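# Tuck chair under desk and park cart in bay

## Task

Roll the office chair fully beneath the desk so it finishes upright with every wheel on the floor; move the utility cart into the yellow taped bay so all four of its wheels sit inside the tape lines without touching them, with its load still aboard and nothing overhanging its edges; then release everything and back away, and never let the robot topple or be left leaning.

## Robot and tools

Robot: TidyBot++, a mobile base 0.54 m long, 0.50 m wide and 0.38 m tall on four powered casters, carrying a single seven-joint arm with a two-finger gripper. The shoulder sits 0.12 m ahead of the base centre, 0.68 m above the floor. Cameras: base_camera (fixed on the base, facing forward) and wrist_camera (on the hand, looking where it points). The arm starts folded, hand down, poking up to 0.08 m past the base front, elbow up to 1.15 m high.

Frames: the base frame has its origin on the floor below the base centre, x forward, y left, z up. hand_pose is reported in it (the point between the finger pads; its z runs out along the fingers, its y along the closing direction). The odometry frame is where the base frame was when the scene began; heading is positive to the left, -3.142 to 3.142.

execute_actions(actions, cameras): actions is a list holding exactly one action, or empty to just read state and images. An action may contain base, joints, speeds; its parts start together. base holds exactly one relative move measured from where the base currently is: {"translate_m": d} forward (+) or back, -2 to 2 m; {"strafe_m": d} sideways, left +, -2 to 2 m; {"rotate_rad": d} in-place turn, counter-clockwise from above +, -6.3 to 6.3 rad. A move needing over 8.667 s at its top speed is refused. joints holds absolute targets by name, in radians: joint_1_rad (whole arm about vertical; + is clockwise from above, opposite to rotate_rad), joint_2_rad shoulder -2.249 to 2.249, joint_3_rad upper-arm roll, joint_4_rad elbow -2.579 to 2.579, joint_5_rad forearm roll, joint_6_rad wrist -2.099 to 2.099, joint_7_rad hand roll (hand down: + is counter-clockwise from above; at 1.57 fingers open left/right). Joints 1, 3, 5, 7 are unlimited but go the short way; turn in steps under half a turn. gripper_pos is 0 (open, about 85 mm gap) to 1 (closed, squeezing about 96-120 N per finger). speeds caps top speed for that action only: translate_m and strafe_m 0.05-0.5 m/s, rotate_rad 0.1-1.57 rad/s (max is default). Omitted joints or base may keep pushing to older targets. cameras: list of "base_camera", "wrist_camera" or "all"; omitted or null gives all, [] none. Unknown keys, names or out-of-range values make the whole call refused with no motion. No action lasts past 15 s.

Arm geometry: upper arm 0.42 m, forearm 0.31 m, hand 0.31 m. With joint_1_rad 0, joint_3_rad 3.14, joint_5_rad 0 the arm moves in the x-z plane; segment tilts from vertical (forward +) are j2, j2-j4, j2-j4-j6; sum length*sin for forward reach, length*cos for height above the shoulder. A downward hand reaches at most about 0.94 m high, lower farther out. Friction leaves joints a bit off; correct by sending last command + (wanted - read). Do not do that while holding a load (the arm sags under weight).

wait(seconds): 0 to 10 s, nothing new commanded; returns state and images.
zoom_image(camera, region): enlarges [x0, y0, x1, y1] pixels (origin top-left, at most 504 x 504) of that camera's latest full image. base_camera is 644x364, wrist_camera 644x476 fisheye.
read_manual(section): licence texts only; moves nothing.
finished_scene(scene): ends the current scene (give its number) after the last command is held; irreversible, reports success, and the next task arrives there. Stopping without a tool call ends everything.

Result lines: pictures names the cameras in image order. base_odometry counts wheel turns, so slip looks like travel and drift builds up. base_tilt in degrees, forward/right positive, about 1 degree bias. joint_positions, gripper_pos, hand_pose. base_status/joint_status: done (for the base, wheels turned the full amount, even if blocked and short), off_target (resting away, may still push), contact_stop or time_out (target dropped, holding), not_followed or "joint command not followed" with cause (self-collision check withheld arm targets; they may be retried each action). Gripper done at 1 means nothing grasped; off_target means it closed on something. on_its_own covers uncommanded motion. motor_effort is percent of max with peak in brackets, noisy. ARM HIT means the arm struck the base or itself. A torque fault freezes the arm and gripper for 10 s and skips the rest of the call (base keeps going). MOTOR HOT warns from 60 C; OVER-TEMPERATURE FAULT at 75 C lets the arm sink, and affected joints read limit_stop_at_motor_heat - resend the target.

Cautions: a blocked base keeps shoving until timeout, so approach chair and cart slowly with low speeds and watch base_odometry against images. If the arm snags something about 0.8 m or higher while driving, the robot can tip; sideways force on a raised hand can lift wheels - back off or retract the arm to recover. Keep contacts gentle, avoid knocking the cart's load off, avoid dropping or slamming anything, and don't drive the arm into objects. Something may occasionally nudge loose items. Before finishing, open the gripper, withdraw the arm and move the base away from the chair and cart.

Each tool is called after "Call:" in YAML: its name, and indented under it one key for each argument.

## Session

Call:
execute_actions:
  actions: []

Scene clock: 0.00 s.
base_odometry: x=+0.000 y=+0.000 heading=+0.000 (m, m, rad; odometry frame)
base_tilt: forward=-0.3 right=+0.3 (deg)
base_status: not commanded
joint_positions: joint_1_rad=+0.058 joint_2_rad=-0.337 joint_3_rad=+3.189 joint_4_rad=-2.502 joint_5_rad=+0.018 joint_6_rad=-0.902 joint_7_rad=+1.596 gripper_pos=+0.000
joint_status: not commanded
motor_effort: joint_1_rad=+1 joint_2_rad=-1 joint_3_rad=+0 joint_4_rad=+14 joint_5_rad=+0 joint_6_rad=+1 joint_7_rad=+0 (%)
hand_pose: x=+0.2630 y=-0.0165 z=+0.5925 quat_wxyz=(+0.002, +0.999, -0.034, +0.037) (m; base frame)
pictures: base_camera, wrist_camera
camera_calibration (this result's frames):
wrist_camera: T_world_to_cam=[[-0.0203726, -0.99916, -0.0355471, 0.0169214], [-0.999109, 0.02166, -0.0362134, 0.334404], [0.036953, 0.0347777, -0.998712, 0.716836], [0, 0, 0, 1]] pos_world=[0.307961, -0.0152659, 0.728624]
Images, in order (width x height): base_camera 644x364, wrist_camera 644x476.

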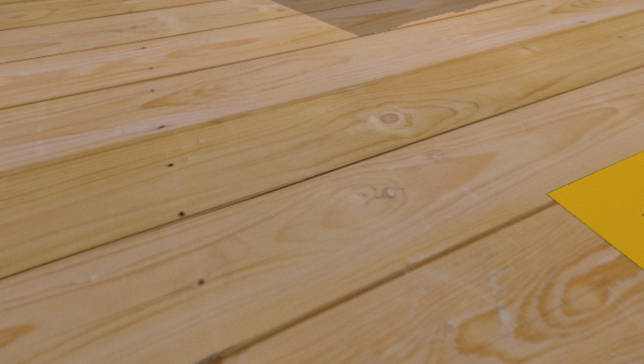

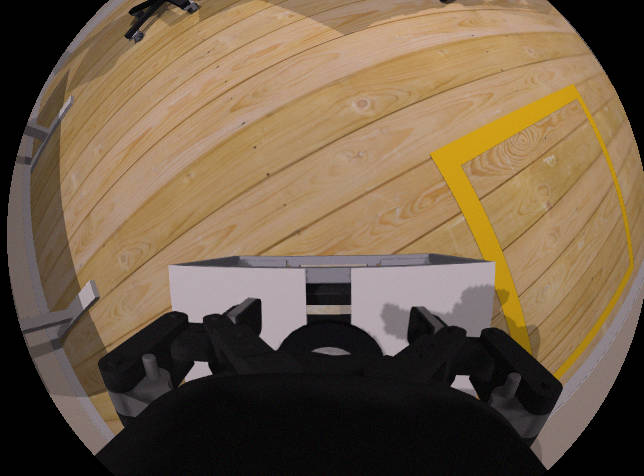

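Similar layout. Align with the room.

Call:
execute_actions:
  actions:
    - {"base":{"rotate_rad":0.45},"joints":{"joint_1_rad":-0.03,"joint_2_rad":-0.5,"joint_3_rad":3.12,"joint_4_rad":-2.4,"joint_6_rad":-0.2}}

Scene clock: 2.63 s.
base_odometry: x=+0.000 y=+0.000 heading=+0.449 (m, m, rad; odometry frame)
base_tilt: forward=-0.3 right=+0.3 (deg)
base_status: done
joint_positions: joint_1_rad=-0.021 joint_2_rad=-0.494 joint_3_rad=+3.131 joint_4_rad=-2.405 joint_5_rad=+0.018 joint_6_rad=-0.223 joint_7_rad=+1.596 gripper_pos=+0.000
joint_status: all done
motor_effort: joint_1_rad=+1(2) joint_2_rad=-2(3) joint_3_rad=+0(1) joint_4_rad=+19(20) joint_5_rad=+0(1) joint_6_rad=+7(7) joint_7_rad=+0(1) (%)
hand_pose: x=+0.4788 y=+0.0116 z=+0.7813 quat_wxyz=(+0.007, +0.875, +0.033, +0.483) (m; base frame)
pictures: base_camera, wrist_camera
camera_calibration (this result's frames):
wrist_camera: T_world_to_cam=[[0.107315, -0.99245, 0.0593888, -0.0792499], [-0.560179, -0.109706, -0.821075, 0.960755], [0.821391, 0.0548451, -0.567722, 0.183899], [0, 0, 0, 1]] pos_world=[0.395646, 0.0166635, 0.897962]
Images, in order (width x height): base_camera 644x364, wrist_camera 644x476.

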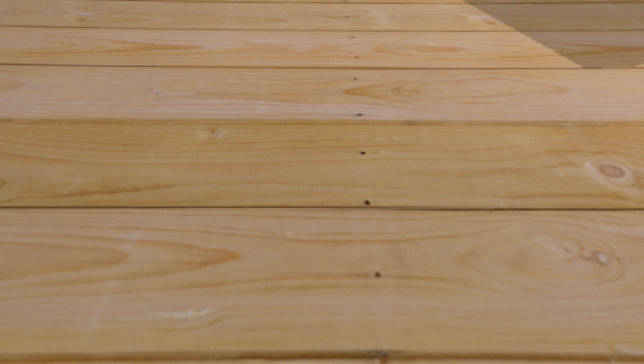

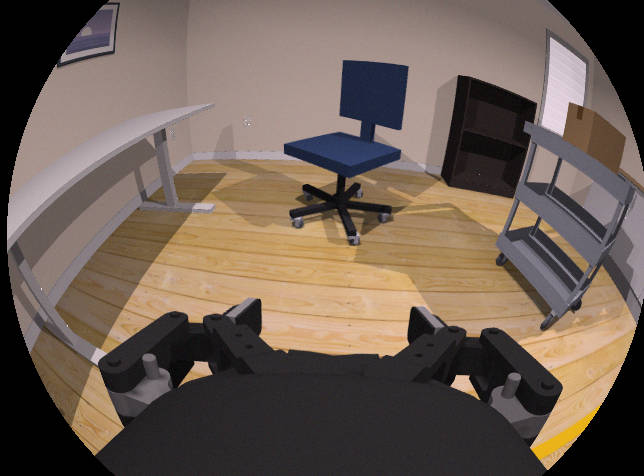

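Call:
execute_actions:
  actions:
    - {"base":{"strafe_m":-0.6},"joints":{"joint_1_rad":-0.01,"joint_2_rad":0.3,"joint_3_rad":3.15,"joint_5_rad":-0.02,"joint_7_rad":1.55,"joint_6_rad":1.15}}
  cameras: []

Call:
execute_actions:
  actions:
    - {"base":{"translate_m":1.0}}
  cameras: []

Call:
execute_actions:
  actions:
    - {"base":{"rotate_rad":0.35}}

Scene clock: 10.03 s.
base_odometry: x=+0.262 y=-0.540 heading=+0.450 (m, m, rad; odometry frame)
base_tilt: forward=-0.3 right=+0.3 (deg)
base_status: done
joint_positions: joint_1_rad=-0.017 joint_2_rad=+0.293 joint_3_rad=+3.138 joint_4_rad=-2.405 joint_5_rad=+0.000 joint_6_rad=+1.110 joint_7_rad=+1.576 gripper_pos=+0.000
joint_status: all done
motor_effort: joint_1_rad=+1(1) joint_2_rad=-21(21) joint_3_rad=+0(2) joint_4_rad=+12(20) joint_5_rad=+0(0) joint_6_rad=+8(8) joint_7_rad=+0(1) (%)
hand_pose: x=+0.6866 y=+0.0131 z=+0.7956 quat_wxyz=(-0.006, +0.713, +0.009, +0.701) (m; base frame)
pictures: none
No camera images: the call's "cameras" was empty. Leave "cameras" out to get every camera's image.

Scene clock: 13.40 s.
base_odometry: x=+1.162 y=-0.106 heading=+0.450 (m, m, rad; odometry frame)
base_tilt: forward=-0.3 right=+0.3 (deg)
base_status: done
joint_positions: joint_1_rad=-0.017 joint_2_rad=+0.295 joint_3_rad=+3.138 joint_4_rad=-2.405 joint_5_rad=+0.000 joint_6_rad=+1.111 joint_7_rad=+1.576 gripper_pos=+0.000
joint_status: not commanded
motor_effort: joint_1_rad=+1(2) joint_2_rad=-21(24) joint_3_rad=-1(1) joint_4_rad=+12(13) joint_5_rad=+0(0) joint_6_rad=+9(9) joint_7_rad=+0(0) (%)
hand_pose: x=+0.6868 y=+0.0130 z=+0.7948 quat_wxyz=(-0.006, +0.713, +0.009, +0.701) (m; base frame)
pictures: none
No camera images: the call's "cameras" was empty. Leave "cameras" out to get every camera's image.

Scene clock: 14.63 s.
base_odometry: x=+1.162 y=-0.106 heading=+0.799 (m, m, rad; odometry frame)
base_tilt: forward=-0.3 right=+0.3 (deg)
base_status: done
joint_positions: joint_1_rad=-0.018 joint_2_rad=+0.295 joint_3_rad=+3.142 joint_4_rad=-2.405 joint_5_rad=-0.002 joint_6_rad=+1.111 joint_7_rad=+1.576 gripper_pos=+0.000
joint_status: not commanded
motor_effort: joint_1_rad=+1(3) joint_2_rad=-21(22) joint_3_rad=-1(2) joint_4_rad=+12(12) joint_5_rad=+0(1) joint_6_rad=+9(9) joint_7_rad=+0(0) (%)
hand_pose: x=+0.6869 y=+0.0107 z=+0.7948 quat_wxyz=(-0.004, +0.713, +0.007, +0.701) (m; base frame)
pictures: base_camera, wrist_camera
camera_calibration (this result's frames):
wrist_camera: T_world_to_cam=[[0.0567051, -0.997255, 0.0476161, -0.0590664], [-0.0544679, -0.0507119, -0.997227, 0.880354], [0.996904, 0.0539543, -0.057194, -0.505609], [0, 0, 0, 1]] pos_world=[0.555344, 0.0130199, 0.851807]
Images, in order (width x height): base_camera 644x364, wrist_camera 644x476.

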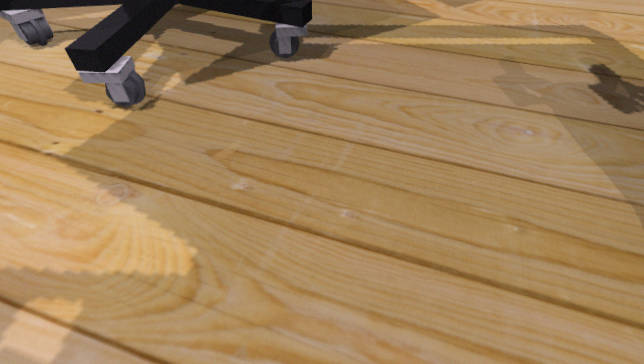

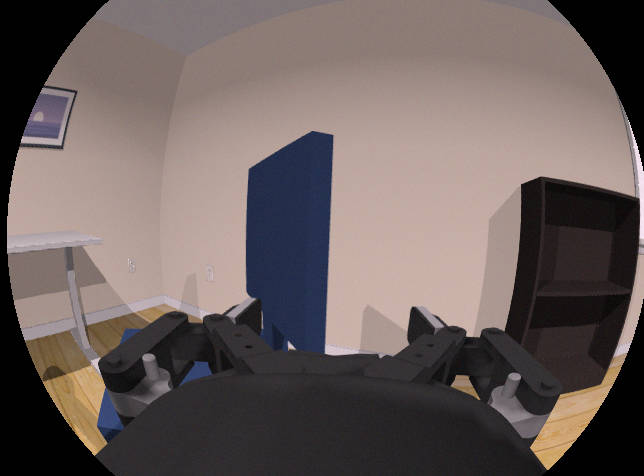

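Call:
execute_actions:
  actions:
    - {"base":{"strafe_m":0.035}}
  cameras: []

Call:
execute_actions:
  actions:
    - {"base":{"translate_m":0.24}}

Scene clock: 17.23 s.
base_odometry: x=+1.137 y=-0.081 heading=+0.800 (m, m, rad; odometry frame)
base_tilt: forward=-0.3 right=+0.3 (deg)
base_status: done
joint_positions: joint_1_rad=-0.016 joint_2_rad=+0.295 joint_3_rad=+3.142 joint_4_rad=-2.405 joint_5_rad=-0.002 joint_6_rad=+1.111 joint_7_rad=+1.576 gripper_pos=+0.000
joint_status: not commanded
motor_effort: joint_1_rad=+1(4) joint_2_rad=-21(22) joint_3_rad=-1(2) joint_4_rad=+12(12) joint_5_rad=+0(1) joint_6_rad=+9(9) joint_7_rad=+0(0) (%)
hand_pose: x=+0.6869 y=+0.0093 z=+0.7948 quat_wxyz=(-0.003, +0.713, +0.006, +0.701) (m; base frame)
pictures: none
No camera images: the call's "cameras" was empty. Leave "cameras" out to get every camera's image.

Scene clock: 18.97 s.
base_odometry: x=+1.304 y=+0.091 heading=+0.801 (m, m, rad; odometry frame)
base_tilt: forward=-0.3 right=+0.2 (deg)
base_status: done
joint_positions: joint_1_rad=-0.016 joint_2_rad=+0.299 joint_3_rad=+3.142 joint_4_rad=-2.404 joint_5_rad=-0.002 joint_6_rad=+1.111 joint_7_rad=+1.576 gripper_pos=+0.000
joint_status: not commanded
motor_effort: joint_1_rad=+1(2) joint_2_rad=-22(24) joint_3_rad=+0(1) joint_4_rad=+12(13) joint_5_rad=+0(0) joint_6_rad=+8(9) joint_7_rad=+0(0) (%)
hand_pose: x=+0.6875 y=+0.0093 z=+0.7928 quat_wxyz=(-0.003, +0.714, +0.006, +0.700) (m; base frame)
pictures: base_camera, wrist_camera
camera_calibration (this result's frames):
wrist_camera: T_world_to_cam=[[0.054239, -0.997401, 0.0474234, -0.0585649], [-0.057818, -0.0505507, -0.997046, 0.880468], [0.996853, 0.0513369, -0.0604095, -0.503639], [0, 0, 0, 1]] pos_world=[0.556137, 0.0119508, 0.85022]
Images, in order (width x height): base_camera 644x364, wrist_camera 644x476.

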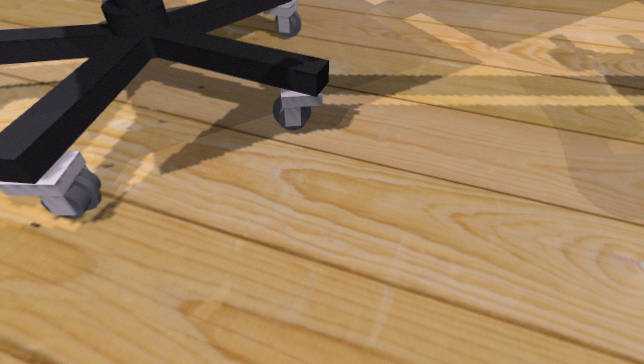

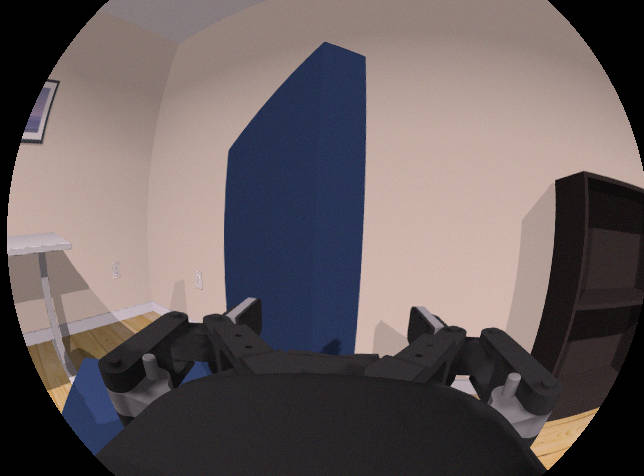

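Call:
execute_actions:
  actions:
    - {"base":{"translate_m":0.1},"speeds":{"translate_m":0.1}}

Call:
execute_actions:
  actions:
    - {"joints":{"gripper_pos":1}}
  cameras: []

Call:
execute_actions:
  actions:
    - {"base":{"translate_m":-0.3},"speeds":{"translate_m":0.15}}

Scene clock: 25.70 s.
base_odometry: x=+1.374 y=+0.163 heading=+0.801 (m, m, rad; odometry frame)
base_tilt: forward=-0.3 right=+0.3 (deg)
base_status: done
joint_positions: joint_1_rad=-0.016 joint_2_rad=+0.299 joint_3_rad=+3.143 joint_4_rad=-2.403 joint_5_rad=-0.002 joint_6_rad=+1.111 joint_7_rad=+1.576 gripper_pos=+0.000
joint_status: not commanded
motor_effort: joint_1_rad=+1(6) joint_2_rad=-22(23) joint_3_rad=-1(4) joint_4_rad=+12(14) joint_5_rad=+0(4) joint_6_rad=+9(9) joint_7_rad=+0(0) (%)
hand_pose: x=+0.6879 y=+0.0092 z=+0.7929 quat_wxyz=(-0.003, +0.714, +0.006, +0.700) (m; base frame)
pictures: base_camera, wrist_camera
camera_calibration (this result's frames):
wrist_camera: T_world_to_cam=[[0.0540624, -0.997408, 0.0474744, -0.0585902], [-0.0573802, -0.0505685, -0.997071, 0.880312], [0.996888, 0.05118, -0.0599653, -0.504407], [0, 0, 0, 1]] pos_world=[0.556517, 0.0118933, 0.850268]
Images, in order (width x height): base_camera 644x364, wrist_camera 644x476.

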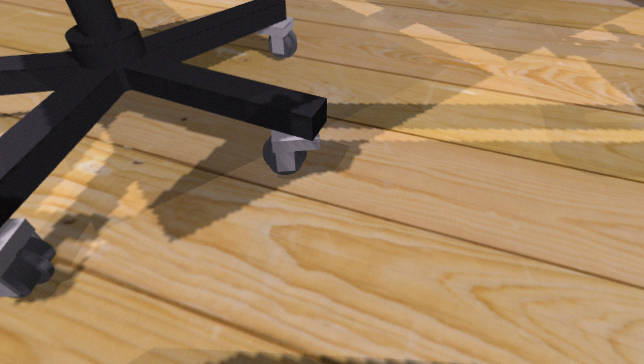

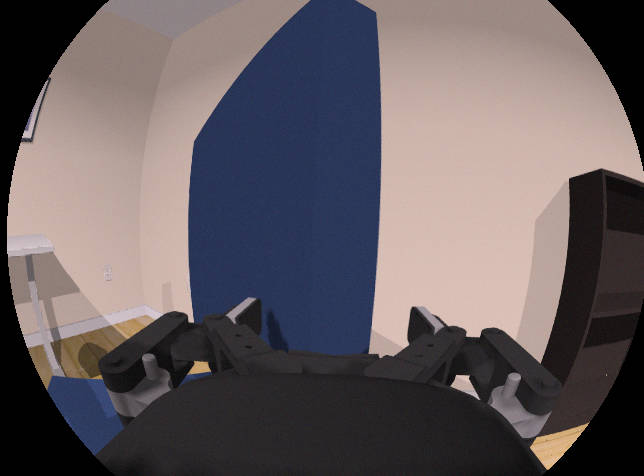

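Scene clock: 26.80 s.
base_odometry: x=+1.374 y=+0.163 heading=+0.801 (m, m, rad; odometry frame)
base_tilt: forward=-0.2 right=+0.3 (deg)
base_status: not commanded
joint_positions: joint_1_rad=-0.018 joint_2_rad=+0.298 joint_3_rad=+3.140 joint_4_rad=-2.402 joint_5_rad=-0.001 joint_6_rad=+1.113 joint_7_rad=+1.576 gripper_pos=+0.999
joint_status: all done
motor_effort: joint_1_rad=+1(8) joint_2_rad=-21(22) joint_3_rad=-1(5) joint_4_rad=+12(22) joint_5_rad=+0(6) joint_6_rad=+9(9) joint_7_rad=+0(1) (%)
hand_pose: x=+0.6880 y=+0.0121 z=+0.7947 quat_wxyz=(-0.005, +0.713, +0.008, +0.701) (m; base frame)
pictures: none
No camera images: the call's "cameras" was empty. Leave "cameras" out to get every camera's image.

Scene clock: 29.47 s.
base_odometry: x=+1.165 y=-0.052 heading=+0.801 (m, m, rad; odometry frame)
base_tilt: forward=-0.3 right=+0.3 (deg)
base_status: done
joint_positions: joint_1_rad=-0.018 joint_2_rad=+0.298 joint_3_rad=+3.140 joint_4_rad=-2.402 joint_5_rad=-0.002 joint_6_rad=+1.113 joint_7_rad=+1.576 gripper_pos=+0.999
joint_status: not commanded
motor_effort: joint_1_rad=+1(2) joint_2_rad=-22(23) joint_3_rad=+0(1) joint_4_rad=+12(13) joint_5_rad=+0(0) joint_6_rad=+9(9) joint_7_rad=+0(0) (%)
hand_pose: x=+0.6881 y=+0.0117 z=+0.7946 quat_wxyz=(-0.005, +0.713, +0.008, +0.701) (m; base frame)
pictures: base_camera, wrist_camera
camera_calibration (this result's frames):
wrist_camera: T_world_to_cam=[[0.0584678, -0.997186, 0.0469162, -0.0587682], [-0.0530617, -0.0500344, -0.997337, 0.879394], [0.996878, 0.0558226, -0.0558378, -0.507953], [0, 0, 0, 1]] pos_world=[0.556465, 0.0137524, 0.851447]
Images, in order (width x height): base_camera 644x364, wrist_camera 644x476.

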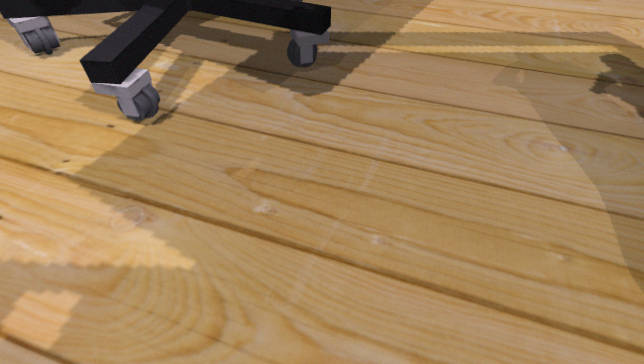

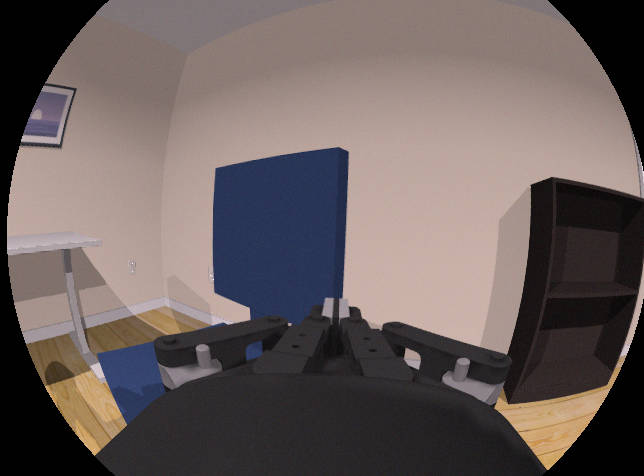

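Call:
execute_actions:
  actions:
    - {"base":{"strafe_m":0.3}}
  cameras: []

Call:
execute_actions:
  actions:
    - {"base":{"translate_m":-0.15},"joints":{"joint_2_rad":0.62,"joint_6_rad":1.47,"gripper_pos":0}}
  cameras: []

Call:
execute_actions:
  actions:
    - {"base":{"rotate_rad":-1.66}}

Scene clock: 43.07 s.
base_odometry: x=+0.949 y=+0.157 heading=+0.801 (m, m, rad; odometry frame)
base_tilt: forward=-0.3 right=+0.3 (deg)
base_status: done
joint_positions: joint_1_rad=-0.017 joint_2_rad=+0.298 joint_3_rad=+3.141 joint_4_rad=-2.402 joint_5_rad=-0.002 joint_6_rad=+1.113 joint_7_rad=+1.576 gripper_pos=+0.999
joint_status: not commanded
motor_effort: joint_1_rad=+1(2) joint_2_rad=-22(22) joint_3_rad=+0(2) joint_4_rad=+12(12) joint_5_rad=+0(1) joint_6_rad=+9(9) joint_7_rad=+0(0) (%)
hand_pose: x=+0.6881 y=+0.0105 z=+0.7946 quat_wxyz=(-0.004, +0.713, +0.007, +0.701) (m; base frame)
pictures: none
No camera images: the call's "cameras" was empty. Leave "cameras" out to get every camera's image.

Scene clock: 44.53 s.
base_odometry: x=+0.844 y=+0.049 heading=+0.801 (m, m, rad; odometry frame)
base_tilt: forward=-0.3 right=+0.3 (deg)
base_status: done
joint_positions: joint_1_rad=-0.017 joint_2_rad=+0.611 joint_3_rad=+3.141 joint_4_rad=-2.402 joint_5_rad=-0.002 joint_6_rad=+1.428 joint_7_rad=+1.576 gripper_pos=+0.000
joint_status: all done
motor_effort: joint_1_rad=+1(1) joint_2_rad=-27(28) joint_3_rad=-1(1) joint_4_rad=+8(12) joint_5_rad=+0(0) joint_6_rad=+8(9) joint_7_rad=+0(0) (%)
hand_pose: x=+0.7119 y=+0.0108 z=+0.7102 quat_wxyz=(-0.004, +0.712, +0.007, +0.702) (m; base frame)
pictures: none
No camera images: the call's "cameras" was empty. Leave "cameras" out to get every camera's image.

Scene clock: 46.93 s.
base_odometry: x=+0.844 y=+0.049 heading=-0.858 (m, m, rad; odometry frame)
base_tilt: forward=-0.3 right=+0.3 (deg)
base_status: done
joint_positions: joint_1_rad=-0.005 joint_2_rad=+0.611 joint_3_rad=+3.147 joint_4_rad=-2.402 joint_5_rad=-0.004 joint_6_rad=+1.428 joint_7_rad=+1.576 gripper_pos=+0.000
joint_status: not commanded
motor_effort: joint_1_rad=+1(5) joint_2_rad=-27(28) joint_3_rad=-1(3) joint_4_rad=+7(7) joint_5_rad=+0(1) joint_6_rad=+9(9) joint_7_rad=+0(0) (%)
hand_pose: x=+0.7121 y=+0.0003 z=+0.7102 quat_wxyz=(+0.004, +0.712, +0.001, +0.702) (m; base frame)
pictures: base_camera, wrist_camera
camera_calibration (this result's frames):
wrist_camera: T_world_to_cam=[[0.0371345, -0.99801, 0.0509679, -0.0552812], [-0.0518117, -0.0528573, -0.997257, 0.794906], [0.997966, 0.0343919, -0.0536714, -0.538261], [0, 0, 0, 1]] pos_world=[0.580404, 0.00535723, 0.766654]
Images, in order (width x height): base_camera 644x364, wrist_camera 644x476.

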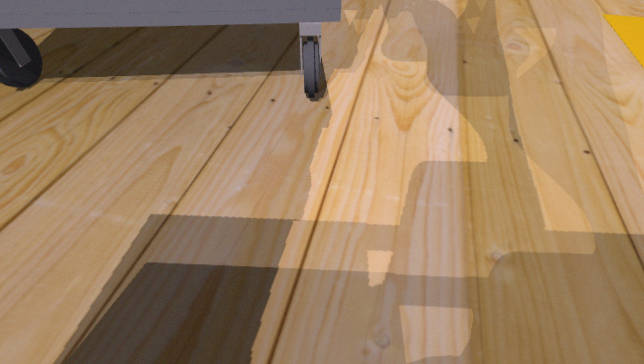

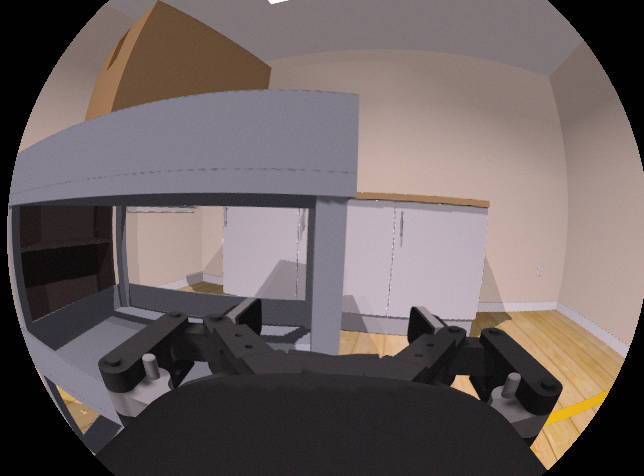

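Call:
execute_actions:
  actions:
    - {"base":{"translate_m":0.11},"speeds":{"translate_m":0.1},"joints":{"joint_1_rad":-0.035}}

Call:
execute_actions:
  actions:
    - {"joints":{"gripper_pos":1}}

Scene clock: 50.20 s.
base_odometry: x=+0.916 y=-0.035 heading=-0.859 (m, m, rad; odometry frame)
base_tilt: forward=-0.3 right=+0.3 (deg)
base_status: done
joint_positions: joint_1_rad=-0.026 joint_2_rad=+0.612 joint_3_rad=+3.147 joint_4_rad=-2.402 joint_5_rad=-0.004 joint_6_rad=+1.430 joint_7_rad=+1.576 gripper_pos=+0.000
joint_status: all done
motor_effort: joint_1_rad=+1(1) joint_2_rad=-27(28) joint_3_rad=-1(2) joint_4_rad=+7(9) joint_5_rad=+0(1) joint_6_rad=+8(9) joint_7_rad=+0(0) (%)
hand_pose: x=+0.7120 y=+0.0131 z=+0.7100 quat_wxyz=(-0.004, +0.712, +0.009, +0.702) (m; base frame)
pictures: base_camera, wrist_camera
camera_calibration (this result's frames):
wrist_camera: T_world_to_cam=[[0.0585428, -0.996982, 0.0509925, -0.0578283], [-0.0502604, -0.053959, -0.997277, 0.79435], [0.997019, 0.0558205, -0.0532676, -0.53848], [0, 0, 0, 1]] pos_world=[0.580184, 0.0152668, 0.766453]
Images, in order (width x height): base_camera 644x364, wrist_camera 644x476.

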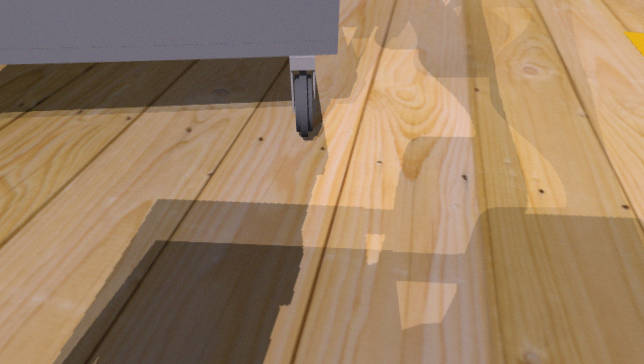

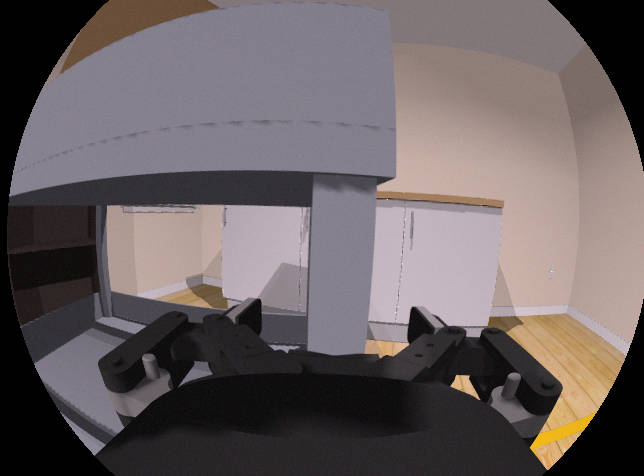

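Scene clock: 51.30 s.
base_odometry: x=+0.916 y=-0.034 heading=-0.859 (m, m, rad; odometry frame)
base_tilt: forward=-0.3 right=+0.3 (deg)
base_status: not commanded
joint_positions: joint_1_rad=-0.033 joint_2_rad=+0.612 joint_3_rad=+3.147 joint_4_rad=-2.403 joint_5_rad=-0.003 joint_6_rad=+1.431 joint_7_rad=+1.573 gripper_pos=+0.730
joint_status: gripper_pos off_target (ended at +0.730, target +1.000)
motor_effort: joint_1_rad=+3(3) joint_2_rad=-26(27) joint_3_rad=+0(1) joint_4_rad=+8(10) joint_5_rad=-3(5) joint_6_rad=+8(9) joint_7_rad=-1(1) (%)
hand_pose: x=+0.7113 y=+0.0175 z=+0.7100 quat_wxyz=(-0.007, +0.712, +0.011, +0.702) (m; base frame)
pictures: base_camera, wrist_camera
camera_calibration (this result's frames):
wrist_camera: T_world_to_cam=[[0.0664184, -0.996615, 0.0484555, -0.0571474], [-0.0498011, -0.0518134, -0.997414, 0.794262], [0.996548, 0.0638335, -0.0530739, -0.538061], [0, 0, 0, 1]] pos_world=[0.579555, 0.0185458, 0.76642]
Images, in order (width x height): base_camera 644x364, wrist_camera 644x476.

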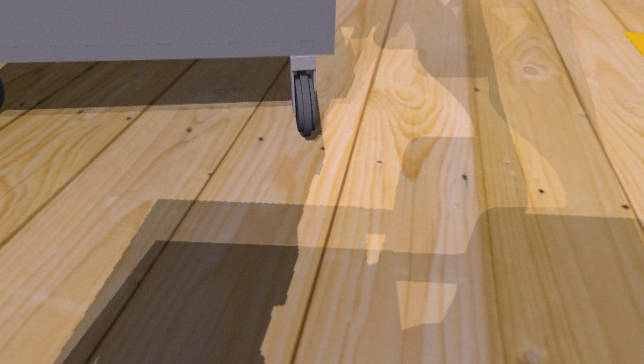

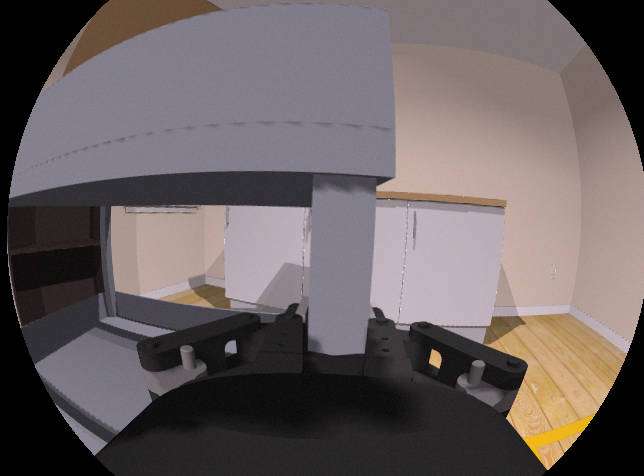

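Call:
execute_actions:
  actions:
    - {"base":{"translate_m":-0.3},"speeds":{"translate_m":0.12}}
  cameras: ["base_camera"]

Call:
execute_actions:
  actions:
    - {"base":{"rotate_rad":-0.26},"speeds":{"rotate_rad":0.15}}

Call:
execute_actions:
  actions:
    - {"base":{"strafe_m":-0.45},"speeds":{"strafe_m":0.15}}

Scene clock: 57.83 s.
base_odometry: x=+0.720 y=+0.193 heading=-0.860 (m, m, rad; odometry frame)
base_tilt: forward=-0.3 right=+0.3 (deg)
base_status: done
joint_positions: joint_1_rad=-0.033 joint_2_rad=+0.617 joint_3_rad=+3.150 joint_4_rad=-2.399 joint_5_rad=-0.027 joint_6_rad=+1.434 joint_7_rad=+1.573 gripper_pos=+0.740
joint_status: not commanded
motor_effort: joint_1_rad=+1(4) joint_2_rad=-26(30) joint_3_rad=-2(4) joint_4_rad=+8(10) joint_5_rad=-1(5) joint_6_rad=+8(12) joint_7_rad=-1(2) (%)
hand_pose: x=+0.7131 y=+0.0089 z=+0.7098 quat_wxyz=(+0.001, +0.711, +0.001, +0.703) (m; base frame)
pictures: base_camera
Images, in order (width x height): base_camera 644x364.

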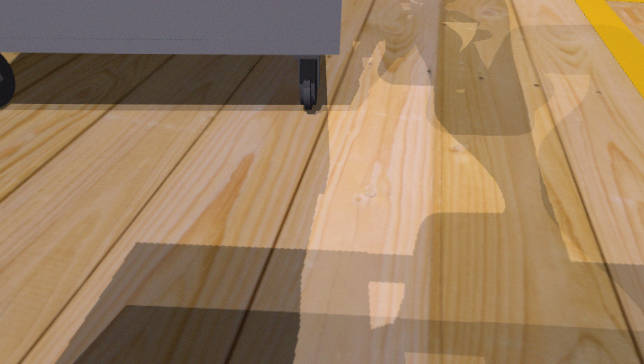

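Scene clock: 60.57 s.
base_odometry: x=+0.720 y=+0.193 heading=-1.119 (m, m, rad; odometry frame)
base_tilt: forward=-0.3 right=+0.3 (deg)
base_status: done
joint_positions: joint_1_rad=-0.057 joint_2_rad=+0.617 joint_3_rad=+3.134 joint_4_rad=-2.400 joint_5_rad=+0.026 joint_6_rad=+1.435 joint_7_rad=+1.573 gripper_pos=+0.740
joint_status: not commanded
motor_effort: joint_1_rad=+3(15) joint_2_rad=-25(29) joint_3_rad=+0(8) joint_4_rad=+8(11) joint_5_rad=-3(16) joint_6_rad=+7(11) joint_7_rad=-4(7) (%)
hand_pose: x=+0.7107 y=+0.0467 z=+0.7098 quat_wxyz=(-0.031, +0.710, +0.032, +0.703) (m; base frame)
pictures: base_camera, wrist_camera
camera_calibration (this result's frames):
wrist_camera: T_world_to_cam=[[0.129242, -0.990606, 0.0446868, -0.070273], [-0.0441374, -0.050767, -0.997735, 0.791697], [0.99063, 0.126977, -0.050284, -0.540019], [0, 0, 0, 1]] pos_world=[0.578985, 0.0391493, 0.765889]
Images, in order (width x height): base_camera 644x364, wrist_camera 644x476.

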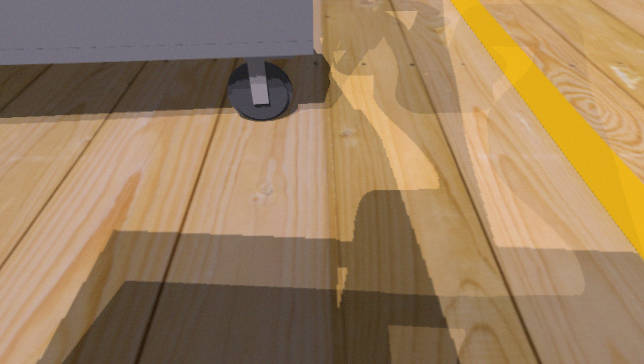

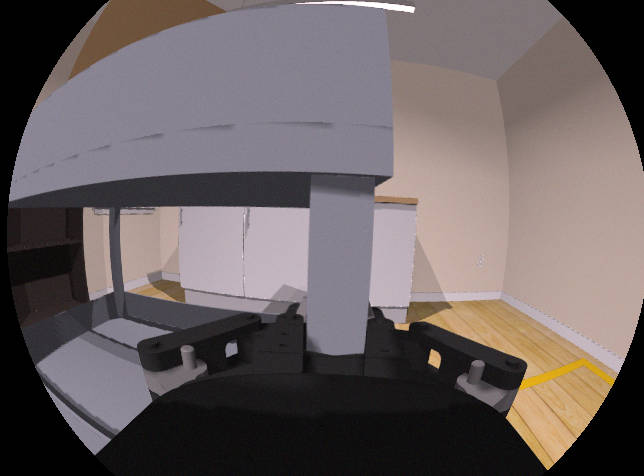

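Scene clock: 64.40 s.
base_odometry: x=+0.315 y=-0.003 heading=-1.120 (m, m, rad; odometry frame)
base_tilt: forward=-0.3 right=+0.3 (deg)
base_status: done
joint_positions: joint_1_rad=-0.056 joint_2_rad=+0.619 joint_3_rad=+3.135 joint_4_rad=-2.397 joint_5_rad=+0.022 joint_6_rad=+1.436 joint_7_rad=+1.573 gripper_pos=+0.740
joint_status: not commanded
motor_effort: joint_1_rad=+4(13) joint_2_rad=-25(29) joint_3_rad=+0(6) joint_4_rad=+8(10) joint_5_rad=-3(12) joint_6_rad=+7(11) joint_7_rad=-3(6) (%)
hand_pose: x=+0.7121 y=+0.0445 z=+0.7098 quat_wxyz=(-0.029, +0.710, +0.030, +0.703) (m; base frame)
pictures: base_camera, wrist_camera
camera_calibration (this result's frames):
wrist_camera: T_world_to_cam=[[0.123276, -0.991364, 0.0447238, -0.0684017], [-0.0425179, -0.0503025, -0.997829, 0.790598], [0.991461, 0.121107, -0.0483518, -0.542848], [0, 0, 0, 1]] pos_world=[0.58026, 0.0377007, 0.765693]
Images, in order (width x height): base_camera 644x364, wrist_camera 644x476.

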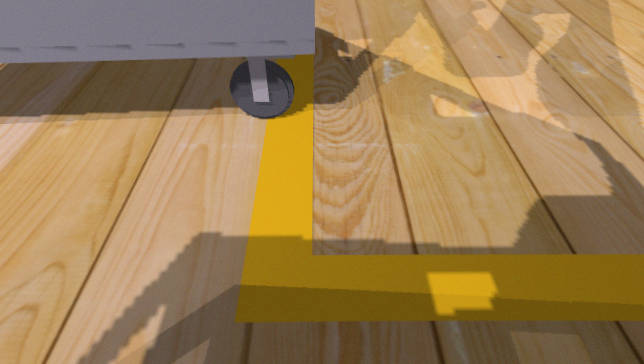

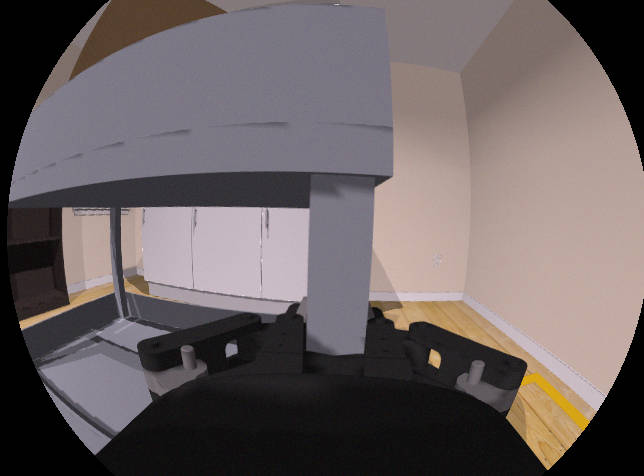

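Call:
execute_actions:
  actions:
    - {"base":{"translate_m":-0.08},"speeds":{"translate_m":0.08}}
  cameras: []

Call:
execute_actions:
  actions:
    - {"base":{"strafe_m":-0.8},"speeds":{"strafe_m":0.15}}

Scene clock: 68.67 s.
base_odometry: x=+0.280 y=+0.069 heading=-1.119 (m, m, rad; odometry frame)
base_tilt: forward=-0.3 right=+0.3 (deg)
base_status: done
joint_positions: joint_1_rad=-0.036 joint_2_rad=+0.621 joint_3_rad=+3.148 joint_4_rad=-2.394 joint_5_rad=-0.020 joint_6_rad=+1.438 joint_7_rad=+1.573 gripper_pos=+0.740
joint_status: not commanded
motor_effort: joint_1_rad=+0(6) joint_2_rad=-28(30) joint_3_rad=-1(4) joint_4_rad=+7(9) joint_5_rad=+1(6) joint_6_rad=+9(11) joint_7_rad=-1(3) (%)
hand_pose: x=+0.7146 y=+0.0135 z=+0.7099 quat_wxyz=(-0.003, +0.709, +0.005, +0.705) (m; base frame)
pictures: none
No camera images: the call's "cameras" was empty. Leave "cameras" out to get every camera's image.

Scene clock: 74.87 s.
base_odometry: x=-0.440 y=-0.280 heading=-1.120 (m, m, rad; odometry frame)
base_tilt: forward=-0.3 right=+0.3 (deg)
base_status: done
joint_positions: joint_1_rad=-0.067 joint_2_rad=+0.618 joint_3_rad=+3.126 joint_4_rad=-2.402 joint_5_rad=+0.036 joint_6_rad=+1.439 joint_7_rad=+1.573 gripper_pos=+0.740
joint_status: not commanded
motor_effort: joint_1_rad=+6(14) joint_2_rad=-25(31) joint_3_rad=+1(7) joint_4_rad=+9(11) joint_5_rad=-6(14) joint_6_rad=+7(12) joint_7_rad=-5(6) (%)
hand_pose: x=+0.7091 y=+0.0595 z=+0.7097 quat_wxyz=(-0.041, +0.709, +0.040, +0.702) (m; base frame)
pictures: base_camera, wrist_camera
camera_calibration (this result's frames):
wrist_camera: T_world_to_cam=[[0.155753, -0.986916, 0.0416925, -0.0742779], [-0.0419452, -0.0487774, -0.997929, 0.790671], [0.986905, 0.153681, -0.0489936, -0.539894], [0, 0, 0, 1]] pos_world=[0.577558, 0.0482324, 0.765678]
Images, in order (width x height): base_camera 644x364, wrist_camera 644x476.

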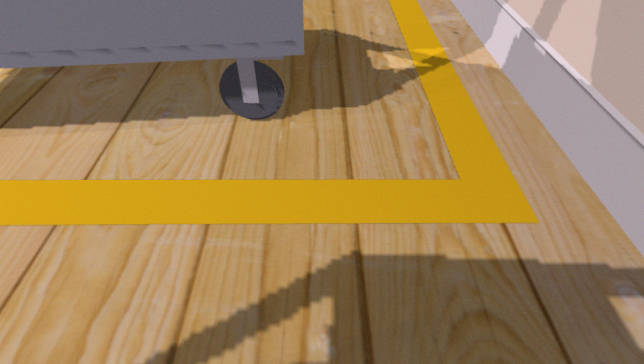

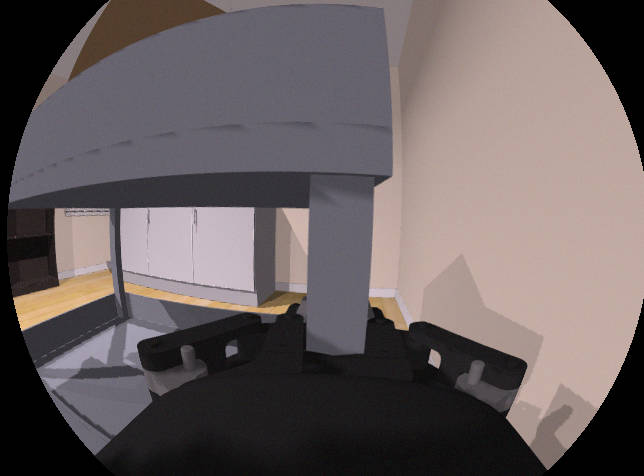

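Call:
execute_actions:
  actions:
    - {"base":{"strafe_m":-0.07},"speeds":{"strafe_m":0.1}}
  cameras: []

Call:
execute_actions:
  actions:
    - {"joints":{"gripper_pos":0,"joint_1_rad":-0.07,"joint_5_rad":0.035}}
  cameras: []

Call:
execute_actions:
  actions:
    - {"base":{"translate_m":-0.15}}
  cameras: []

Call:
execute_actions:
  actions:
    - {"base":{"strafe_m":0.6},"joints":{"joint_2_rad":-0.5,"joint_6_rad":-0.3,"joint_1_rad":-0.01,"joint_5_rad":-0.02}}

Call:
execute_actions:
  actions:
    - {"base":{"strafe_m":0.9},"joints":{"joint_1_rad":-1.57}}

Scene clock: 80.33 s.
base_odometry: x=-0.504 y=-0.310 heading=-1.120 (m, m, rad; odometry frame)
base_tilt: forward=-0.3 right=+0.3 (deg)
base_status: done
joint_positions: joint_1_rad=-0.068 joint_2_rad=+0.619 joint_3_rad=+3.127 joint_4_rad=-2.401 joint_5_rad=+0.033 joint_6_rad=+1.440 joint_7_rad=+1.573 gripper_pos=+0.740
joint_status: not commanded
motor_effort: joint_1_rad=+5(13) joint_2_rad=-25(28) joint_3_rad=+0(6) joint_4_rad=+8(11) joint_5_rad=-5(13) joint_6_rad=+7(10) joint_7_rad=-4(6) (%)
hand_pose: x=+0.7095 y=+0.0587 z=+0.7098 quat_wxyz=(-0.040, +0.709, +0.039, +0.703) (m; base frame)
pictures: none
No camera images: the call's "cameras" was empty. Leave "cameras" out to get every camera's image.

Scene clock: 81.43 s.
base_odometry: x=-0.503 y=-0.310 heading=-1.120 (m, m, rad; odometry frame)
base_tilt: forward=-0.3 right=+0.3 (deg)
base_status: not commanded
joint_positions: joint_1_rad=-0.071 joint_2_rad=+0.620 joint_3_rad=+3.133 joint_4_rad=-2.401 joint_5_rad=+0.033 joint_6_rad=+1.440 joint_7_rad=+1.573 gripper_pos=+0.000
joint_status: all done
motor_effort: joint_1_rad=+1(5) joint_2_rad=-27(28) joint_3_rad=-1(2) joint_4_rad=+7(8) joint_5_rad=+0(6) joint_6_rad=+8(9) joint_7_rad=+0(5) (%)
hand_pose: x=+0.7098 y=+0.0574 z=+0.7093 quat_wxyz=(-0.038, +0.709, +0.040, +0.703) (m; base frame)
pictures: none
No camera images: the call's "cameras" was empty. Leave "cameras" out to get every camera's image.

Scene clock: 82.90 s.
base_odometry: x=-0.569 y=-0.175 heading=-1.120 (m, m, rad; odometry frame)
base_tilt: forward=-0.3 right=+0.3 (deg)
base_status: done
joint_positions: joint_1_rad=-0.071 joint_2_rad=+0.620 joint_3_rad=+3.134 joint_4_rad=-2.400 joint_5_rad=+0.033 joint_6_rad=+1.440 joint_7_rad=+1.573 gripper_pos=+0.000
joint_status: not commanded
motor_effort: joint_1_rad=+1(0) joint_2_rad=-27(30) joint_3_rad=-1(1) joint_4_rad=+7(9) joint_5_rad=+0(0) joint_6_rad=+9(10) joint_7_rad=+0(0) (%)
hand_pose: x=+0.7098 y=+0.0572 z=+0.7091 quat_wxyz=(-0.038, +0.710, +0.040, +0.703) (m; base frame)
pictures: none
No camera images: the call's "cameras" was empty. Leave "cameras" out to get every camera's image.

Scene clock: 85.47 s.
base_odometry: x=-0.029 y=+0.086 heading=-1.119 (m, m, rad; odometry frame)
base_tilt: forward=-0.3 right=+0.3 (deg)
base_status: done
joint_positions: joint_1_rad=-0.026 joint_2_rad=-0.492 joint_3_rad=+3.138 joint_4_rad=-2.401 joint_5_rad=+0.003 joint_6_rad=-0.261 joint_7_rad=+1.573 gripper_pos=+0.000
joint_status: all done
motor_effort: joint_1_rad=+0(1) joint_2_rad=-2(28) joint_3_rad=+0(2) joint_4_rad=+19(19) joint_5_rad=+0(2) joint_6_rad=+7(9) joint_7_rad=+0(0) (%)
hand_pose: x=+0.4737 y=+0.0116 z=+0.7732 quat_wxyz=(-0.004, +0.884, +0.016, +0.467) (m; base frame)
pictures: base_camera, wrist_camera
camera_calibration (this result's frames):
wrist_camera: T_world_to_cam=[[0.0894662, -0.995784, 0.020245, -0.039425], [-0.591461, -0.0694722, -0.803336, 0.951903], [0.801355, 0.0598972, -0.595182, 0.214134], [0, 0, 0, 1]] pos_world=[0.394943, 0.0140459, 0.892945]
Images, in order (width x height): base_camera 644x364, wrist_camera 644x476.

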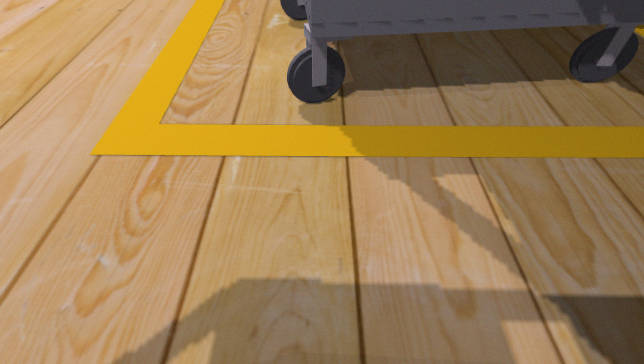

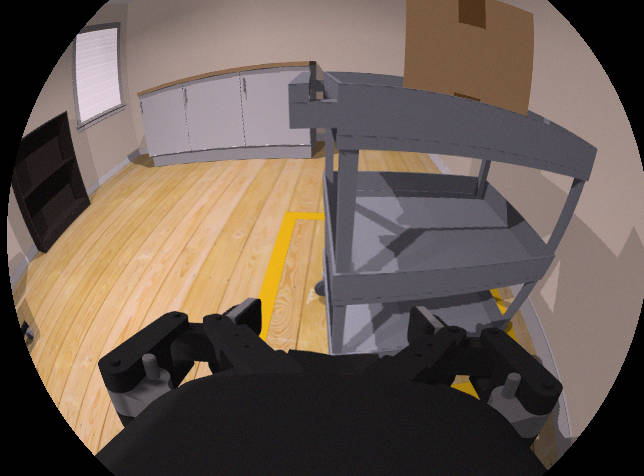

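Scene clock: 88.63 s.
base_odometry: x=+0.781 y=+0.479 heading=-1.119 (m, m, rad; odometry frame)
base_tilt: forward=-0.3 right=+0.2 (deg)
base_status: done
joint_positions: joint_1_rad=-1.558 joint_2_rad=-0.493 joint_3_rad=+3.140 joint_4_rad=-2.400 joint_5_rad=+0.003 joint_6_rad=-0.261 joint_7_rad=+1.573 gripper_pos=+0.000
joint_status: all done
motor_effort: joint_1_rad=+1(1) joint_2_rad=-2(4) joint_3_rad=+0(1) joint_4_rad=+19(20) joint_5_rad=+0(0) joint_6_rad=+7(7) joint_7_rad=+0(0) (%)
hand_pose: x=+0.1221 y=+0.3549 z=+0.7733 quat_wxyz=(-0.327, +0.627, +0.623, +0.334) (m; base frame)
pictures: base_camera, wrist_camera
camera_calibration (this result's frames):
wrist_camera: T_world_to_cam=[[0.998643, 0.0484336, 0.0191585, -0.146877], [0.0442049, -0.593598, -0.803547, 0.876428], [-0.0275462, 0.803303, -0.594933, 0.312592], [0, 0, 0, 1]] pos_world=[0.116546, 0.276253, 0.893036]
Images, in order (width x height): base_camera 644x364, wrist_camera 644x476.

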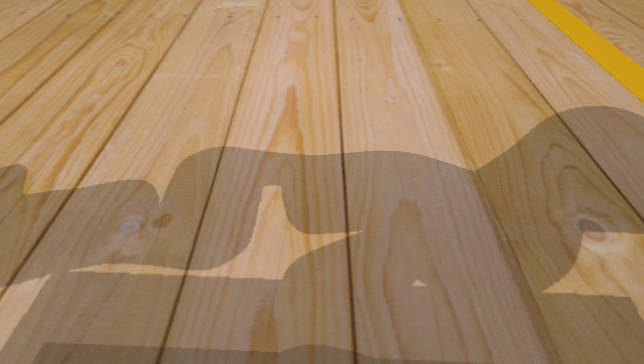

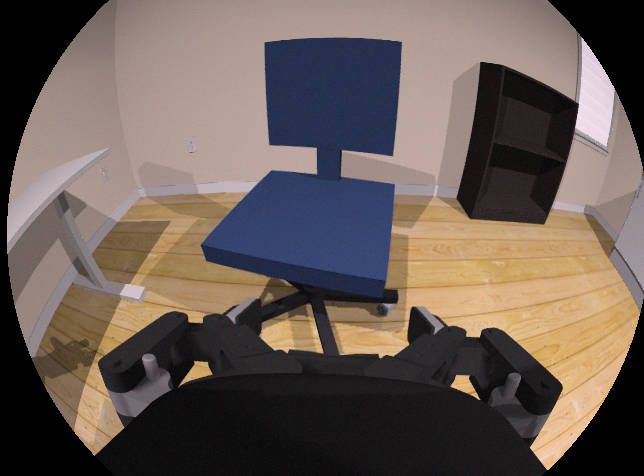

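Call:
execute_actions:
  actions:
    - {"base":{"translate_m":1.27},"joints":{"joint_1_rad":0.0}}
  cameras: []

Call:
execute_actions:
  actions:
    - {"base":{"rotate_rad":2.89}}
  cameras: []

Call:
execute_actions:
  actions:
    - {"base":{"strafe_m":-0.85},"joints":{"joint_2_rad":0.3,"joint_6_rad":1.15}}

Scene clock: 98.50 s.
base_odometry: x=+1.336 y=-0.663 heading=-1.119 (m, m, rad; odometry frame)
base_tilt: forward=-0.3 right=+0.2 (deg)
base_status: done
joint_positions: joint_1_rad=-0.012 joint_2_rad=-0.493 joint_3_rad=+3.140 joint_4_rad=-2.401 joint_5_rad=+0.002 joint_6_rad=-0.261 joint_7_rad=+1.573 gripper_pos=+0.000
joint_status: all done
motor_effort: joint_1_rad=+1(2) joint_2_rad=-3(4) joint_3_rad=+0(1) joint_4_rad=+19(20) joint_5_rad=+0(0) joint_6_rad=+7(7) joint_7_rad=+0(0) (%)
hand_pose: x=+0.4738 y=+0.0059 z=+0.7733 quat_wxyz=(-0.001, +0.884, +0.008, +0.467) (m; base frame)
pictures: none
No camera images: the call's "cameras" was empty. Leave "cameras" out to get every camera's image.

Scene clock: 101.63 s.
base_odometry: x=+1.336 y=-0.663 heading=+1.770 (m, m, rad; odometry frame)
base_tilt: forward=-0.3 right=+0.3 (deg)
base_status: done
joint_positions: joint_1_rad=-0.011 joint_2_rad=-0.493 joint_3_rad=+3.141 joint_4_rad=-2.400 joint_5_rad=+0.002 joint_6_rad=-0.261 joint_7_rad=+1.573 gripper_pos=+0.000
joint_status: not commanded
motor_effort: joint_1_rad=+1(0) joint_2_rad=-2(3) joint_3_rad=+0(1) joint_4_rad=+19(19) joint_5_rad=+0(0) joint_6_rad=+7(7) joint_7_rad=+0(0) (%)
hand_pose: x=+0.4738 y=+0.0054 z=+0.7733 quat_wxyz=(-0.001, +0.884, +0.007, +0.467) (m; base frame)
pictures: none
No camera images: the call's "cameras" was empty. Leave "cameras" out to get every camera's image.

Scene clock: 104.70 s.
base_odometry: x=+2.169 y=-0.493 heading=+1.771 (m, m, rad; odometry frame)
base_tilt: forward=-0.3 right=+0.3 (deg)
base_status: done
joint_positions: joint_1_rad=-0.006 joint_2_rad=+0.293 joint_3_rad=+3.141 joint_4_rad=-2.400 joint_5_rad=-0.001 joint_6_rad=+1.110 joint_7_rad=+1.573 gripper_pos=+0.000
joint_status: all done
motor_effort: joint_1_rad=+1(1) joint_2_rad=-21(23) joint_3_rad=+0(2) joint_4_rad=+12(20) joint_5_rad=+0(1) joint_6_rad=+8(8) joint_7_rad=+0(0) (%)
hand_pose: x=+0.6880 y=+0.0047 z=+0.7975 quat_wxyz=(-0.001, +0.711, +0.003, +0.703) (m; base frame)
pictures: base_camera, wrist_camera
camera_calibration (this result's frames):
wrist_camera: T_world_to_cam=[[0.0463321, -0.997888, 0.0455207, -0.0564627], [-0.0496731, -0.0478148, -0.99762, 0.87979], [0.99769, 0.0439607, -0.0517835, -0.511012], [0, 0, 0, 1]] pos_world=[0.55615, 0.008188, 0.853804]
Images, in order (width x height): base_camera 644x364, wrist_camera 644x476.

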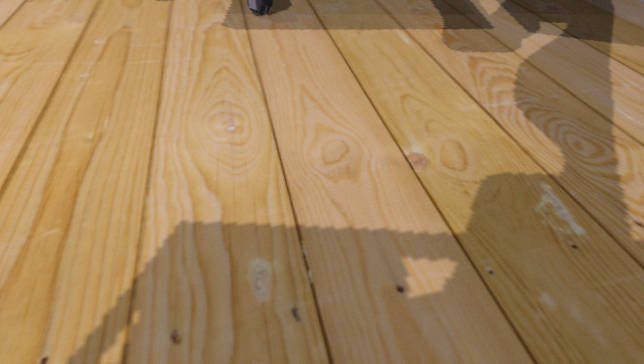

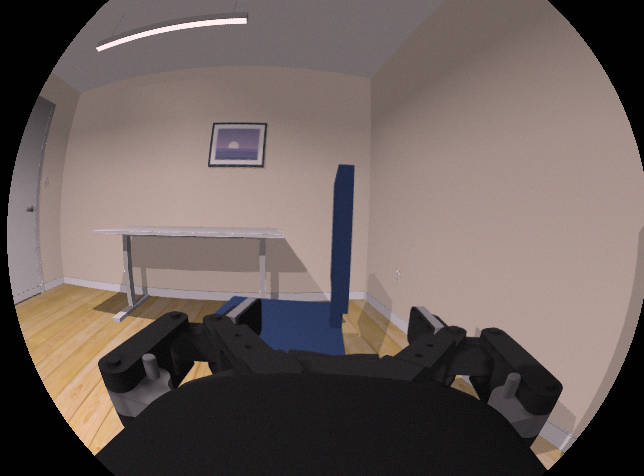

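Call:
execute_actions:
  actions:
    - {"base":{"translate_m":0.45}}

Scene clock: 107.97 s.
base_odometry: x=+2.079 y=-0.052 heading=+1.771 (m, m, rad; odometry frame)
base_tilt: forward=-0.3 right=+0.3 (deg)
base_status: done
joint_positions: joint_1_rad=-0.006 joint_2_rad=+0.298 joint_3_rad=+3.141 joint_4_rad=-2.400 joint_5_rad=-0.001 joint_6_rad=+1.111 joint_7_rad=+1.573 gripper_pos=+0.000
joint_status: not commanded
motor_effort: joint_1_rad=+1(2) joint_2_rad=-22(23) joint_3_rad=-1(1) joint_4_rad=+12(14) joint_5_rad=+0(0) joint_6_rad=+9(9) joint_7_rad=+0(0) (%)
hand_pose: x=+0.6885 y=+0.0046 z=+0.7950 quat_wxyz=(-0.001, +0.713, +0.003, +0.701) (m; base frame)
pictures: base_camera, wrist_camera
camera_calibration (this result's frames):
wrist_camera: T_world_to_cam=[[0.0463452, -0.997898, 0.0452877, -0.0562538], [-0.0537015, -0.0477597, -0.997414, 0.879929], [0.997481, 0.0437934, -0.055802, -0.508363], [0, 0, 0, 1]] pos_world=[0.556943, 0.00815258, 0.851834]
Images, in order (width x height): base_camera 644x364, wrist_camera 644x476.

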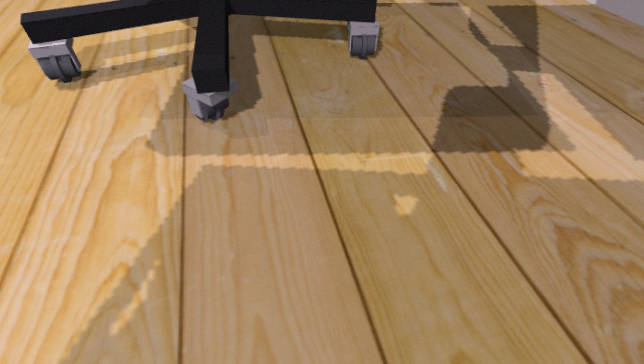

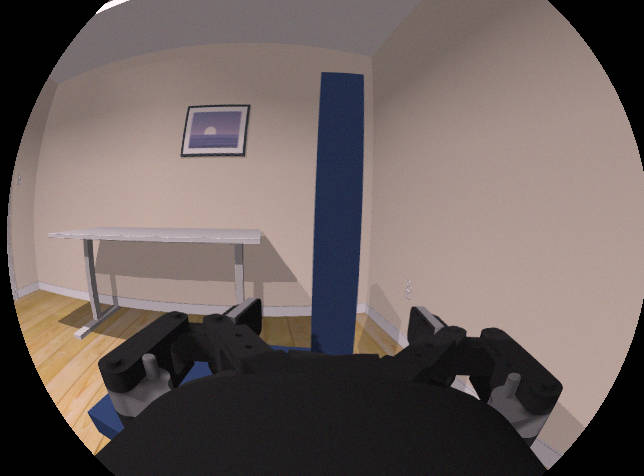

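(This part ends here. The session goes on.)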